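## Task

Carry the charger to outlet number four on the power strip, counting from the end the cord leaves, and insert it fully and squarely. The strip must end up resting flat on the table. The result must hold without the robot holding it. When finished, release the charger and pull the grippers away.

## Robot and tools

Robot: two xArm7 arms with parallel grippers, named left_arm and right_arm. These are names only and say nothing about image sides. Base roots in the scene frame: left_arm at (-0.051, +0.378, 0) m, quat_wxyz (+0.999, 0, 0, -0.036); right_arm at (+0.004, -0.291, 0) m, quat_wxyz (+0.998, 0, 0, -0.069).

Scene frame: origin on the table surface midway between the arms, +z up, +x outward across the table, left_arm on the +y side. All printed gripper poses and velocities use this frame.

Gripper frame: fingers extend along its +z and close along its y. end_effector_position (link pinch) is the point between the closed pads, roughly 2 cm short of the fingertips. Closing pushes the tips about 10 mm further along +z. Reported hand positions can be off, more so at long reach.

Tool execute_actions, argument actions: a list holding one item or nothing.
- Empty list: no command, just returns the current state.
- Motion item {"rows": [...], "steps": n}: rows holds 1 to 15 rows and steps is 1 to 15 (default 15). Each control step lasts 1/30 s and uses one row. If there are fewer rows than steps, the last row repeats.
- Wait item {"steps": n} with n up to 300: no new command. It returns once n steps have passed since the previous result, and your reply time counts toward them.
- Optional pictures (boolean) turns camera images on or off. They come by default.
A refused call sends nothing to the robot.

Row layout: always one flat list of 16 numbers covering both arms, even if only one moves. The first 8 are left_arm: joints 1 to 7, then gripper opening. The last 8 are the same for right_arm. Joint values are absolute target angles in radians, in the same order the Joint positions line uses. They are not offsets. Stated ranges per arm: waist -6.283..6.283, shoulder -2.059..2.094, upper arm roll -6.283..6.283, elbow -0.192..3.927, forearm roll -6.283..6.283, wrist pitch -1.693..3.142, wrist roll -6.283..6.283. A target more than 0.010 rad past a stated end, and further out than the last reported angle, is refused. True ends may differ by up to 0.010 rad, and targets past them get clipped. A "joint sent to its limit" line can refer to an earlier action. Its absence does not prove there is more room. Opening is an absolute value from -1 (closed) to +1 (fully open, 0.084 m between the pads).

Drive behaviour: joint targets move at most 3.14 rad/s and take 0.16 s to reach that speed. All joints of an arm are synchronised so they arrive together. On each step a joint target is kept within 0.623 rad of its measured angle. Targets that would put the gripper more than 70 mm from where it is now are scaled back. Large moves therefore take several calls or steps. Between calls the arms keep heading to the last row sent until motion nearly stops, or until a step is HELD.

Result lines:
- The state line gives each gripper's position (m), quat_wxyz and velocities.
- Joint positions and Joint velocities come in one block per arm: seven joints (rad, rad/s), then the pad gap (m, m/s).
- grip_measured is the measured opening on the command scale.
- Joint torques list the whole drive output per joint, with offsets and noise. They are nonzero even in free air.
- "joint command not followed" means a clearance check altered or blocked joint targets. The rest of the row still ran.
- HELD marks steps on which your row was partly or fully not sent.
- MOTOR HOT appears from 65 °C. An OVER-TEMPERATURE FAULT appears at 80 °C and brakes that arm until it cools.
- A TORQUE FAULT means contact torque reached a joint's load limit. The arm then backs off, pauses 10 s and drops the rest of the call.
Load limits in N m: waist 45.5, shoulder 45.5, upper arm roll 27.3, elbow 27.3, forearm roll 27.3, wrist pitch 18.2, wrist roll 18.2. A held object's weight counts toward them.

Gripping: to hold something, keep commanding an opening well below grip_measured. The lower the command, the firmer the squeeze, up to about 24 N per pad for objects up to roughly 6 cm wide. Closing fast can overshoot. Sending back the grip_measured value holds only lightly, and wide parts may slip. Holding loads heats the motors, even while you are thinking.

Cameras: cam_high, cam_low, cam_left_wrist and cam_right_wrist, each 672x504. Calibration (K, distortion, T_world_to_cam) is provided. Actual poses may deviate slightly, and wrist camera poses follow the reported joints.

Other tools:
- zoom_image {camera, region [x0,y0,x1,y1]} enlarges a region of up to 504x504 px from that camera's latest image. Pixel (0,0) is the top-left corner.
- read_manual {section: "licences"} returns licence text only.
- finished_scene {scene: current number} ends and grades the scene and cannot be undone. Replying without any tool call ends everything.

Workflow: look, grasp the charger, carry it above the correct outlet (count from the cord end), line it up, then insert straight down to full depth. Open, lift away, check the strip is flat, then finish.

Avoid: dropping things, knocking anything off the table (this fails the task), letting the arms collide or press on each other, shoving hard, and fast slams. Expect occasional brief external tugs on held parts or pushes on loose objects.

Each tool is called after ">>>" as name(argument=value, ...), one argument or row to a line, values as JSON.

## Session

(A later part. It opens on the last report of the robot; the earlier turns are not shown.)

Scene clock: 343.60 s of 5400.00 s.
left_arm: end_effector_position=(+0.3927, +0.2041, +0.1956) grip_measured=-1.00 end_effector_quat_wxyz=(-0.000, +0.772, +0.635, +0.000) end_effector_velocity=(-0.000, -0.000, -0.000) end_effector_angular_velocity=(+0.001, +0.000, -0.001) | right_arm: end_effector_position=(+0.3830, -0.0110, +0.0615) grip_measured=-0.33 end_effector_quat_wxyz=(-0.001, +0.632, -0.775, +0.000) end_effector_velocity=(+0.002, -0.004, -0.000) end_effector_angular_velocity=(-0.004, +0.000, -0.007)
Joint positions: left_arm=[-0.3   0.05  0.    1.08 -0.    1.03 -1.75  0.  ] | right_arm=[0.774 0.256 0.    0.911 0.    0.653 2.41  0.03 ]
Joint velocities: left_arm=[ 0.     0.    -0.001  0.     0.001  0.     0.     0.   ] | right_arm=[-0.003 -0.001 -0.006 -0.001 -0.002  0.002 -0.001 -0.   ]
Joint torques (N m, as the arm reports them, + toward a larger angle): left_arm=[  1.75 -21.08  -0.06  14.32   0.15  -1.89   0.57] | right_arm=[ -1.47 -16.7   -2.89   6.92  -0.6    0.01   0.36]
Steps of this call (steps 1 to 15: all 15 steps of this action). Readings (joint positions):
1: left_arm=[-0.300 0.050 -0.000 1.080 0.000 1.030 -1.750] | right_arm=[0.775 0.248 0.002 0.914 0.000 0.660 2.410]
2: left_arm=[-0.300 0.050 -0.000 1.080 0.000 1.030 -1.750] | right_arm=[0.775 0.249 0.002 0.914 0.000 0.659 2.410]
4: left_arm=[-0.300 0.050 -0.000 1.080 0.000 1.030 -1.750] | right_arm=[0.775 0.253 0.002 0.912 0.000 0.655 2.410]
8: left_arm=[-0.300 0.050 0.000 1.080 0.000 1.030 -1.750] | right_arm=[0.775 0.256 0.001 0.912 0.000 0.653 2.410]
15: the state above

>>> execute_actions(
  actions=[
    {"rows":[[-0.3,0.05,0,1.08,0,1.03,-1.75,-1,0.7743,0.2572,0,0.9099,0,0.6527,2.4103,-1]],"steps":15},
  ],
)

Scene clock: 348.23 s of 5400.00 s.
left_arm: end_effector_position=(+0.3927, +0.2041, +0.1956) grip_measured=-1.00 end_effector_quat_wxyz=(-0.000, +0.772, +0.635, +0.000) end_effector_velocity=(+0.000, -0.000, -0.000) end_effector_angular_velocity=(+0.000, -0.000, +0.000) | right_arm: end_effector_position=(+0.3825, -0.0115, +0.0608) grip_measured=-0.33 end_effector_quat_wxyz=(-0.000, +0.632, -0.775, +0.000) end_effector_velocity=(-0.001, +0.000, -0.001) end_effector_angular_velocity=(+0.000, +0.002, -0.000)
Joint positions: left_arm=[-0.3   0.05  0.    1.08  0.    1.03 -1.75  0.  ] | right_arm=[ 0.774  0.257 -0.     0.91  -0.     0.653  2.41   0.03 ]
Joint velocities: left_arm=[-0.  0.  0.  0.  0. -0. -0.  0.] | right_arm=[-0.     0.002  0.002 -0.002  0.002 -0.001  0.     0.   ]
Joint torques (N m, as the arm reports them, + toward a larger angle): left_arm=[  1.65 -21.05  -0.15  14.26   0.26  -1.84   0.6 ] | right_arm=[  2.16 -14.29  -0.23   7.3   -0.17  -1.17   0.24]
Steps of this call (steps 1 to 15: the robot went on to your last target; steps 16 to 90: nothing new was sent; then 1.13 s passed at rest; steps 91 to 105: all 15 steps of this action). Readings (joint positions):
91: left_arm=[-0.300 0.050 -0.000 1.080 -0.000 1.030 -1.750] | right_arm=[0.774 0.256 -0.000 0.910 -0.000 0.654 2.410]
92: left_arm=[-0.300 0.050 0.000 1.080 -0.000 1.030 -1.750] | right_arm=[0.774 0.256 -0.000 0.910 -0.000 0.654 2.410]
94: left_arm=[-0.300 0.050 0.000 1.080 0.000 1.030 -1.750] | right_arm=[0.774 0.256 -0.000 0.910 -0.000 0.654 2.410]
98: left_arm=[-0.300 0.050 0.000 1.080 -0.000 1.030 -1.750] | right_arm=[0.774 0.256 -0.000 0.910 -0.000 0.654 2.410]
105: the state above
camera_calibration (this result's frames):
cam_left_wrist: T_world_to_cam=[[0.980153, -0.198234, -0.00195987, -0.308242], [-0.198242, -0.980138, -0.00538388, 0.345406], [-0.000853672, 0.00566555, -0.999984, 0.321691], [0, 0, 0, 1]] pos_world=[0.370873, 0.275619, 0.322942]
cam_right_wrist: T_world_to_cam=[[-0.980875, 0.194467, 0.00820099, 0.406441], [0.194411, 0.980894, -0.00713288, 0.0024182], [-0.00943141, -0.0054021, -0.999941, 0.198721], [0, 0, 0, 1]] pos_world=[0.400071, -0.0803379, 0.195393]

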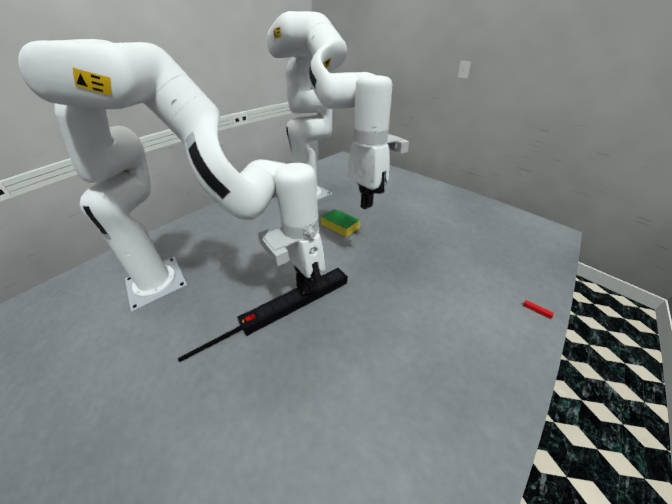

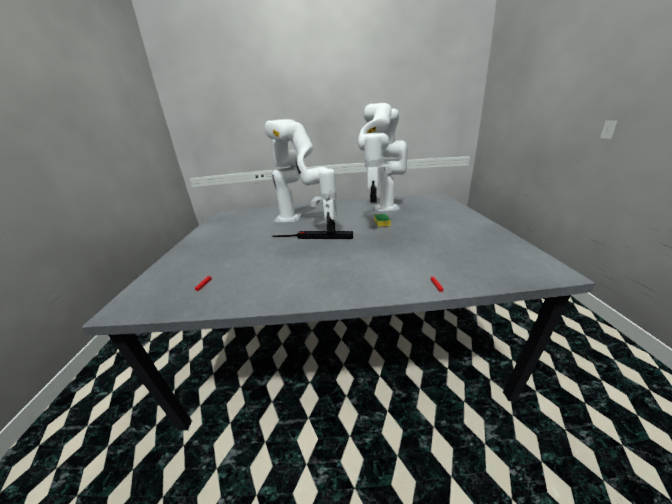

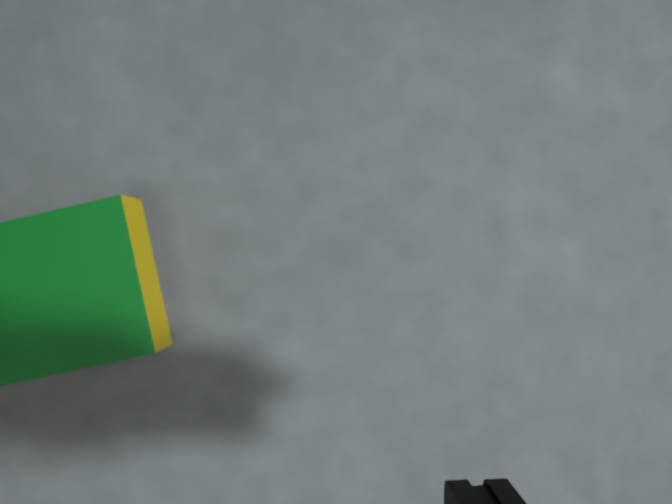

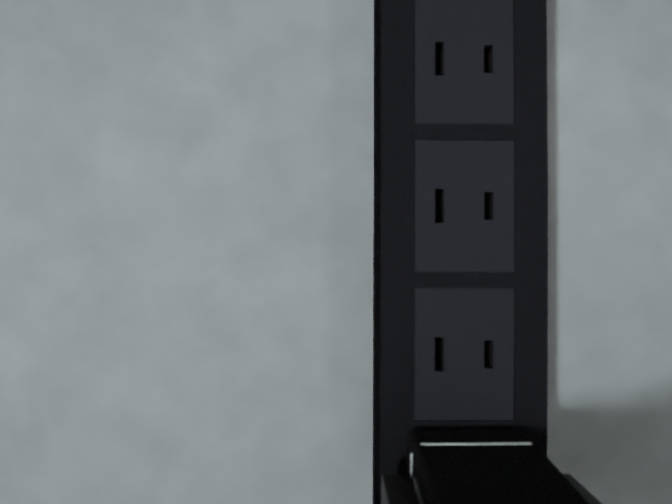

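>>> execute_actions(
  actions=[
    {"rows":[[-0.3,0.05,0,1.08,0,1.03,-1.75,-1,0.7743,0.2578,0,0.9098,0,0.6520,2.4103,-1]],"steps":12},
  ],
  pictures=false,
)

>>> execute_actions(
  actions=[
    {"rows":[[-0.3,0.05,0,1.08,0,1.03,-1.75,-1,0.7743,0.2561,0,0.9102,0,0.6541,2.4103,-1],[-0.3,0.05,0,1.08,0,1.03,-1.75,-1,0.7743,0.2550,0,0.9104,0,0.6554,2.4103,-0.6],[-0.3,0.05,0,1.08,0,1.03,-1.75,-1,0.7743,0.2550,0,0.9104,0,0.6554,2.4103,-0.3],[-0.3,0.05,0,1.08,0,1.03,-1.75,-1,0.7743,0.2550,0,0.9104,0,0.6554,2.4103,-0.3],[-0.3,0.05,0,1.08,0,1.03,-1.75,-1,0.7743,0.2550,0,0.9104,0,0.6554,2.4103,-0.1],[-0.3,0.05,0,1.08,0,1.03,-1.75,-1,0.7743,0.2550,0,0.9104,0,0.6554,2.4103,-0.1],[-0.3,0.05,0,1.08,0,1.03,-1.75,-1,0.7743,0.2550,0,0.9104,0,0.6554,2.4103,0.4]],"steps":15},
  ],
  pictures=false,
)

>>> execute_actions(
  actions=[
    {"rows":[[-0.3,0.05,0,1.08,0,1.03,-1.75,-1,0.7743,0.2278,0,0.9169,0,0.6891,2.4103,0.4],[-0.3,0.05,0,1.08,0,1.03,-1.75,-1,0.7743,0.2278,0,0.9169,0,0.6891,2.4103,0.4],[-0.3,0.05,0,1.08,0,1.03,-1.75,-1,0.7743,0.2278,0,0.9169,0,0.6891,2.4103,0.4],[-0.3,0.05,0,1.08,0,1.03,-1.75,-1,0.7743,0.2028,0,0.9245,0,0.7217,2.4103,0.4],[-0.3,0.05,0,1.08,0,1.03,-1.75,-1,0.7743,0.2028,0,0.9245,0,0.7217,2.4103,0.4],[-0.3,0.05,0,1.08,0,1.03,-1.75,-1,0.7743,0.156,0,0.944,0,0.788,2.4103,0.4],[-0.3,0.05,0,1.08,0,1.03,-1.75,-1,0.7743,0.156,0,0.944,0,0.788,2.4103,0.4],[-0.3,0.05,0,1.08,0,1.03,-1.75,-1,0.7743,0.156,0,0.944,0,0.788,2.4103,0.4],[-0.3,0.05,0,1.08,0,1.03,-1.75,-1,0.7743,0.09,0,0.99,0,0.90,2.4103,0.4]],"steps":15},
  ],
)

Scene clock: 369.13 s of 5400.00 s.
left_arm: end_effector_position=(+0.3927, +0.2041, +0.1956) grip_measured=-1.00 end_effector_quat_wxyz=(-0.000, +0.772, +0.635, +0.000) end_effector_velocity=(+0.000, +0.001, +0.000) end_effector_angular_velocity=(-0.001, -0.000, +0.001) | right_arm: end_effector_position=(+0.3824, -0.0114, +0.0601) grip_measured=-0.33 end_effector_quat_wxyz=(-0.000, +0.632, -0.775, -0.000) end_effector_velocity=(-0.000, +0.000, -0.000) end_effector_angular_velocity=(-0.000, -0.000, +0.002)
Joint positions: left_arm=[-0.3   0.05  0.    1.08 -0.    1.03 -1.75  0.  ] | right_arm=[0.774 0.258 0.    0.91  0.    0.652 2.41  0.03 ]
Joint velocities: left_arm=[ 0.001 -0.     0.     0.    -0.001 -0.     0.001  0.   ] | right_arm=[-0.     0.     0.001  0.    -0.001 -0.    -0.    -0.   ]
Joint torques (N m, as the arm reports them, + toward a larger angle): left_arm=[  1.82 -21.14  -0.19  14.27   0.15  -1.83   0.53] | right_arm=[  2.32 -13.87  -0.25   6.36  -0.01  -0.99   0.46]
Steps of this call (steps 1 to 15: the robot went on to your last target; steps 16 to 90: nothing new was sent; then 17.50 s passed at rest; steps 91 to 102: all 12 steps of this action). Readings (joint positions):
91: left_arm=[-0.300 0.050 -0.000 1.080 -0.000 1.030 -1.750] | right_arm=[0.774 0.257 -0.000 0.910 -0.000 0.653 2.410]
92: left_arm=[-0.300 0.050 0.000 1.080 0.000 1.030 -1.750] | right_arm=[0.774 0.257 0.000 0.910 0.000 0.653 2.410]
94: left_arm=[-0.300 0.050 -0.000 1.080 -0.000 1.030 -1.750] | right_arm=[0.774 0.258 0.000 0.910 0.000 0.652 2.410]
98: left_arm=[-0.300 0.050 -0.000 1.080 -0.000 1.030 -1.750] | right_arm=[0.774 0.258 0.000 0.910 0.000 0.652 2.410]
102: the state above

Scene clock: 369.63 s of 5400.00 s.
left_arm: end_effector_position=(+0.3927, +0.2041, +0.1956) grip_measured=-1.00 end_effector_quat_wxyz=(-0.000, +0.772, +0.635, +0.000) end_effector_velocity=(-0.000, -0.000, -0.000) end_effector_angular_velocity=(+0.000, +0.000, -0.000) | right_arm: end_effector_position=(+0.3818, -0.0118, +0.0606) grip_measured=+0.39 end_effector_quat_wxyz=(+0.001, +0.632, -0.775, -0.000) end_effector_velocity=(+0.004, +0.002, +0.005) end_effector_angular_velocity=(+0.008, -0.011, -0.001)
Joint positions: left_arm=[-0.3   0.05 -0.    1.08  0.    1.03 -1.75  0.  ] | right_arm=[0.774 0.256 0.    0.91  0.    0.656 2.41  0.061]
Joint velocities: left_arm=[-0.001  0.     0.    -0.    -0.    -0.    -0.     0.   ] | right_arm=[ 0.    -0.007 -0.001  0.006 -0.    -0.001 -0.     0.   ]
Joint torques (N m, as the arm reports them, + toward a larger angle): left_arm=[  1.82 -21.04  -0.17  14.37   0.07  -1.75   0.55] | right_arm=[  1.56 -22.41  -0.64  12.17  -0.32  -1.78   0.39]
Steps of this call (steps 1 to 15: all 15 steps of this action). Readings (joint positions):
1: left_arm=[-0.300 0.050 -0.000 1.080 -0.000 1.030 -1.750] | right_arm=[0.774 0.258 0.000 0.910 0.000 0.652 2.410]
2: left_arm=[-0.300 0.050 0.000 1.080 -0.000 1.030 -1.750] | right_arm=[0.774 0.258 0.000 0.910 0.000 0.652 2.410]
4: left_arm=[-0.300 0.050 -0.000 1.080 0.000 1.030 -1.750] | right_arm=[0.774 0.258 0.000 0.910 0.000 0.653 2.410]
8: left_arm=[-0.300 0.050 -0.000 1.080 -0.000 1.030 -1.750] | right_arm=[0.775 0.261 0.001 0.904 0.000 0.657 2.410]
15: the state above

Scene clock: 370.13 s of 5400.00 s.
left_arm: end_effector_position=(+0.3927, +0.2041, +0.1956) grip_measured=-1.00 end_effector_quat_wxyz=(-0.000, +0.772, +0.635, +0.000) end_effector_velocity=(-0.000, -0.000, -0.001) end_effector_angular_velocity=(+0.000, +0.001, -0.001) | right_arm: end_effector_position=(+0.3851, -0.0095, +0.1439) grip_measured=+0.39 end_effector_quat_wxyz=(-0.005, +0.632, -0.775, +0.000) end_effector_velocity=(-0.002, -0.001, +0.111) end_effector_angular_velocity=(+0.007, -0.007, -0.002)
Joint positions: left_arm=[-0.3   0.05 -0.    1.08  0.    1.03 -1.75  0.  ] | right_arm=[ 0.774  0.103 -0.     0.983  0.     0.871  2.41   0.061]
Joint velocities: left_arm=[-0.001  0.002 -0.     0.    -0.    -0.     0.     0.   ] | right_arm=[-0.    -0.185 -0.001  0.12   0.002  0.294 -0.    -0.   ]
Joint torques (N m, as the arm reports them, + toward a larger angle): left_arm=[  1.76 -21.15  -0.25  14.35   0.14  -1.84   0.56] | right_arm=[  1.74 -14.26  -0.18   9.96  -0.28  -1.36   0.35]
Steps of this call (steps 1 to 15: all 15 steps of this action). Readings (joint positions):
1: left_arm=[-0.300 0.050 -0.000 1.080 0.000 1.030 -1.750] | right_arm=[0.774 0.256 0.000 0.910 0.000 0.656 2.410]
2: left_arm=[-0.300 0.050 0.000 1.080 -0.000 1.030 -1.750] | right_arm=[0.774 0.253 0.000 0.910 0.000 0.660 2.410]
4: left_arm=[-0.300 0.050 -0.000 1.080 -0.000 1.030 -1.750] | right_arm=[0.774 0.241 0.000 0.913 0.000 0.674 2.410]
8: left_arm=[-0.300 0.050 0.000 1.080 0.000 1.030 -1.750] | right_arm=[0.774 0.202 0.000 0.926 -0.000 0.727 2.410]
15: the state above
camera_calibration (this result's frames):
cam_left_wrist: T_world_to_cam=[[0.980153, -0.198235, -0.00195965, -0.308242], [-0.198242, -0.980138, -0.00538384, 0.345406], [-0.00085346, 0.00566547, -0.999984, 0.321691], [0, 0, 0, 1]] pos_world=[0.370873, 0.275619, 0.322942]
cam_right_wrist: T_world_to_cam=[[-0.980908, 0.194463, 0.00187658, 0.408889], [0.194463, 0.98091, -0.000164712, -0.000424878], [-0.00187279, 0.000203359, -0.999998, 0.278981], [0, 0, 0, 1]] pos_world=[0.401687, -0.0791538, 0.278213]

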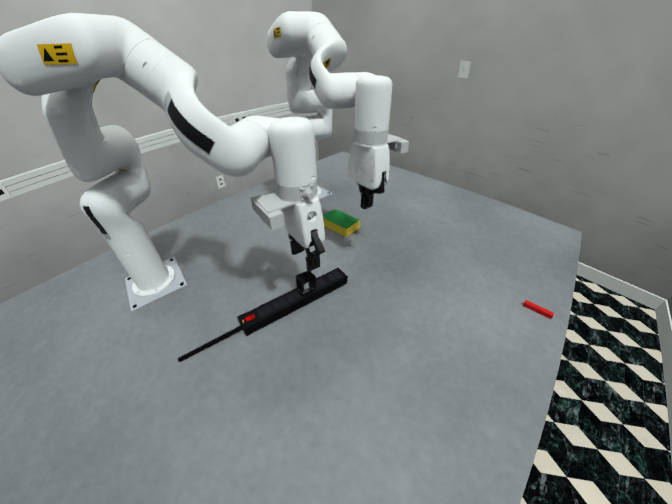

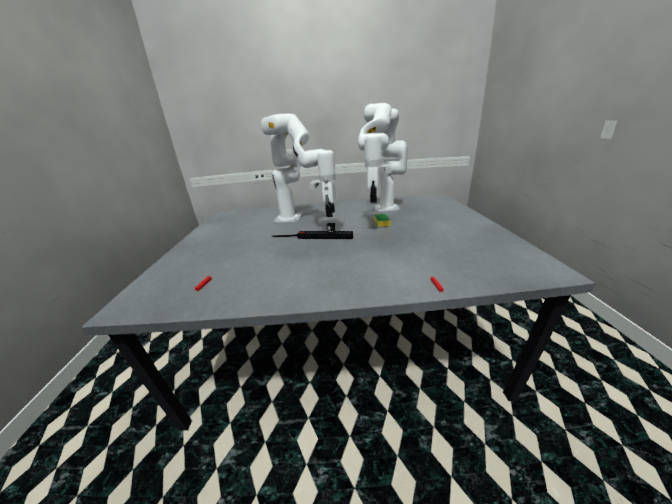

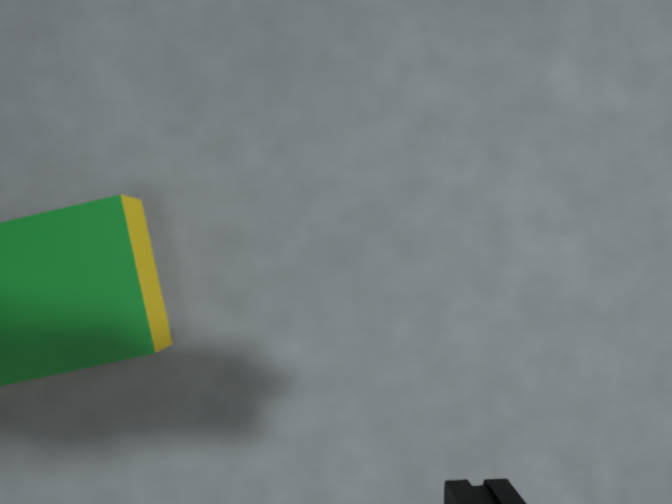

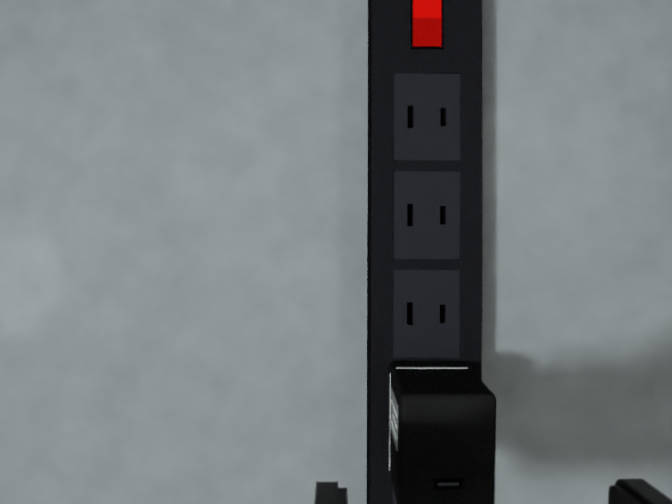

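>>> zoom_image(
  camera="cam_high",
  region=[270, 255, 350, 315],
)

>>> zoom_image(
  camera="cam_low",
  region=[300, 210, 360, 250],
)

Region (270, 255, 350, 315) of cam_high's 672x504 image, scaled by 6.300, with more detail than that image has; it fills the top 378 rows of this view, and the rest is white.

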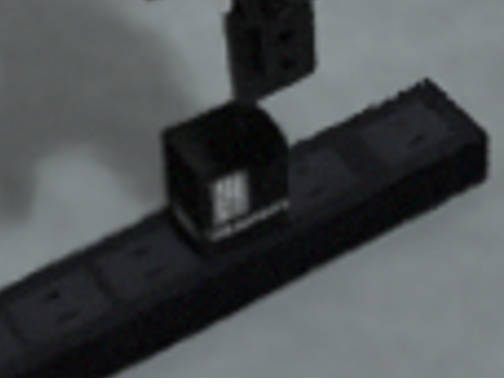

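Region (300, 210, 360, 250) of cam_low's 672x504 image, scaled by 8.400, with more detail than that image has.

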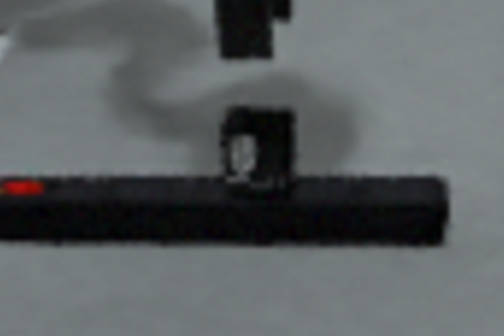

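Seated. Move clear.

>>> execute_actions(
  actions=[
    {"rows":[[-0.3,0.05,0,1.08,0,1.03,-1.75,-1,0.65,0.0,0,0.92,0,0.92,2.3,0.4],[-0.3,0.05,0,1.08,0,1.03,-1.75,-1,0.65,0.0,0,0.92,0,0.92,2.3,0.4],[-0.3,0.05,0,1.08,0,1.03,-1.75,-1,0.65,0.0,0,0.92,0,0.92,2.3,0.4],[-0.3,0.05,0,1.08,0,1.03,-1.75,-1,0.4,-0.2,0,0.75,0,0.95,2.1,0.4]],"steps":15},
  ],
  pictures=false,
)

>>> execute_actions(
  actions=[
    {"steps":15},
  ],
)

Scene clock: 384.10 s of 5400.00 s.
left_arm: end_effector_position=(+0.3927, +0.2041, +0.1956) grip_measured=-1.00 end_effector_quat_wxyz=(-0.000, +0.772, +0.635, +0.000) end_effector_velocity=(+0.000, +0.001, -0.001) end_effector_angular_velocity=(-0.000, +0.001, +0.003) | right_arm: end_effector_position=(+0.3881, -0.1713, +0.1755) grip_measured=+0.39 end_effector_quat_wxyz=(+0.001, -0.608, +0.794, +0.000) end_effector_velocity=(-0.035, -0.237, +0.025) end_effector_angular_velocity=(+0.009, -0.007, -0.144)
Joint positions: left_arm=[-0.3   0.05 -0.    1.08  0.    1.03 -1.75  0.  ] | right_arm=[ 0.444 -0.166 -0.003  0.779 -0.     0.944  2.138  0.061]
Joint velocities: left_arm=[ 0.002  0.001  0.     0.    -0.001 -0.    -0.     0.   ] | right_arm=[-0.501 -0.39  -0.037 -0.318 -0.001  0.063 -0.392  0.   ]
Joint torques (N m, as the arm reports them, + toward a larger angle): left_arm=[  1.87 -20.92  -0.1   14.25   0.11  -1.81   0.6 ] | right_arm=[ 12.18 -10.82   3.64  16.08   0.    -1.79   0.81]
Steps of this call (steps 1 to 30: the robot went on to your last target; steps 31 to 90: nothing new was sent; then 10.47 s passed at rest; steps 91 to 105: all 15 steps of this action). Readings (joint positions):
91: left_arm=[-0.300 0.050 -0.000 1.080 0.000 1.030 -1.750] | right_arm=[0.774 0.090 0.000 0.990 0.000 0.900 2.410]
92: left_arm=[-0.300 0.050 -0.000 1.080 0.000 1.030 -1.750] | right_arm=[0.770 0.087 0.001 0.987 0.000 0.901 2.405]
94: left_arm=[-0.300 0.050 -0.000 1.080 0.000 1.030 -1.750] | right_arm=[0.736 0.062 0.007 0.966 0.000 0.907 2.372]
98: left_arm=[-0.300 0.050 -0.000 1.080 -0.000 1.030 -1.750] | right_arm=[0.626 -0.022 -0.003 0.899 -0.000 0.921 2.286]
105: the state above

Scene clock: 384.60 s of 5400.00 s.
left_arm: end_effector_position=(+0.3927, +0.2041, +0.1956) grip_measured=-1.00 end_effector_quat_wxyz=(-0.000, +0.772, +0.635, +0.000) end_effector_velocity=(+0.000, +0.001, -0.000) end_effector_angular_velocity=(+0.000, +0.000, +0.001) | right_arm: end_effector_position=(+0.3832, -0.1890, +0.1768) grip_measured=+0.39 end_effector_quat_wxyz=(-0.000, -0.607, +0.795, +0.000) end_effector_velocity=(-0.000, -0.004, +0.000) end_effector_angular_velocity=(+0.001, +0.000, -0.007)
Joint positions: left_arm=[-0.3   0.05  0.    1.08  0.    1.03 -1.75  0.  ] | right_arm=[ 0.401 -0.199  0.     0.75   0.     0.95   2.1    0.061]
Joint velocities: left_arm=[ 0.001  0.001 -0.     0.     0.    -0.     0.     0.   ] | right_arm=[-0.006 -0.004 -0.004 -0.003  0.     0.    -0.002 -0.   ]
Joint torques (N m, as the arm reports them, + toward a larger angle): left_arm=[  1.82 -21.1   -0.14  14.31   0.13  -1.79   0.55] | right_arm=[  1.77 -14.56  -0.34  14.76  -0.18  -1.86   0.43]
Steps of this call (steps 1 to 15: the robot went on to your last target). Readings (joint positions):
1: left_arm=[-0.300 0.050 -0.000 1.080 -0.000 1.030 -1.750] | right_arm=[0.430 -0.177 -0.004 0.771 -0.000 0.946 2.127]
2: left_arm=[-0.300 0.050 -0.000 1.080 0.000 1.030 -1.750] | right_arm=[0.421 -0.184 -0.003 0.765 -0.000 0.947 2.119]
4: left_arm=[-0.300 0.050 -0.000 1.080 -0.000 1.030 -1.750] | right_arm=[0.411 -0.191 0.000 0.757 -0.000 0.949 2.110]
8: left_arm=[-0.300 0.050 0.000 1.080 0.000 1.030 -1.750] | right_arm=[0.404 -0.197 0.002 0.752 0.000 0.950 2.103]
15: the state above
camera_calibration (this result's frames):
cam_left_wrist: T_world_to_cam=[[0.980153, -0.198234, -0.00195987, -0.308242], [-0.198242, -0.980138, -0.00538389, 0.345406], [-0.000853674, 0.00566556, -0.999984, 0.321691], [0, 0, 0, 1]] pos_world=[0.370873, 0.275619, 0.322942]
cam_right_wrist: T_world_to_cam=[[-0.966672, 0.255879, 0.00847467, 0.446815], [0.25582, 0.966696, -0.00740447, 0.151115], [-0.0100871, -0.0049897, -0.999937, 0.314127], [0, 0, 0, 1]] pos_world=[0.396434, -0.258845, 0.311439]

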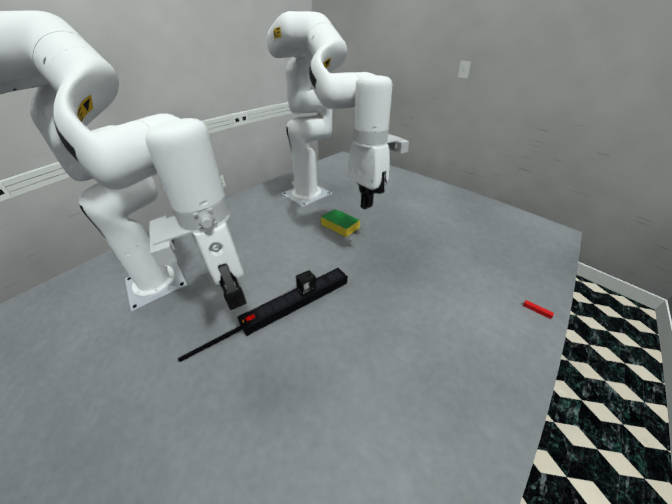

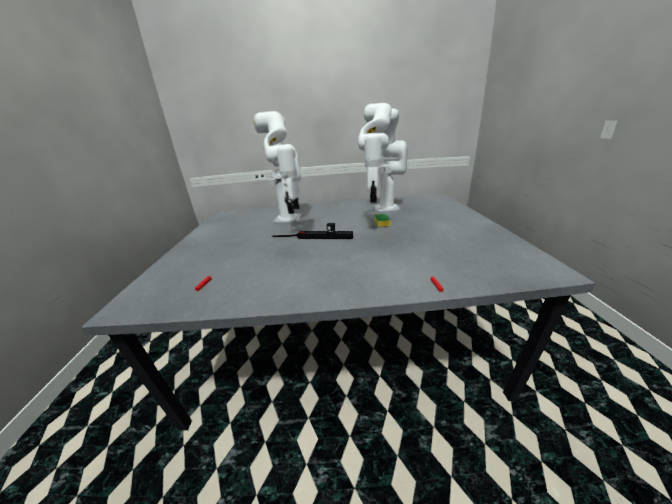

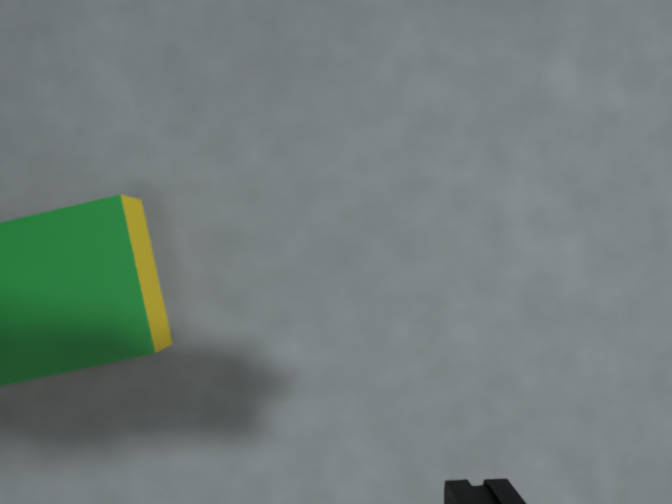

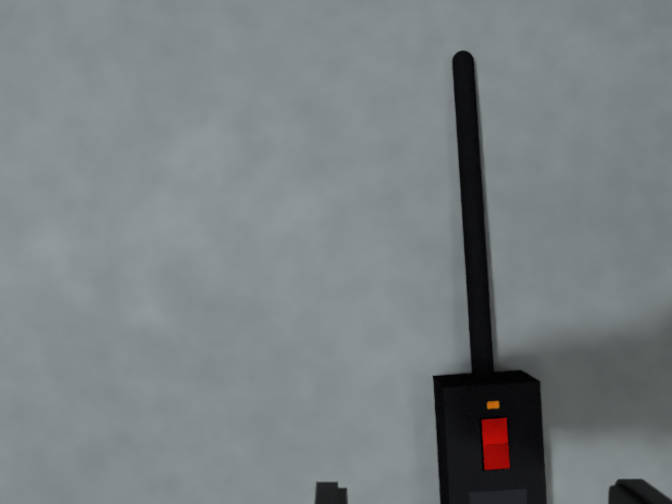

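>>> finished_scene(
  scene=2,
)

The scene is finished: the task was done.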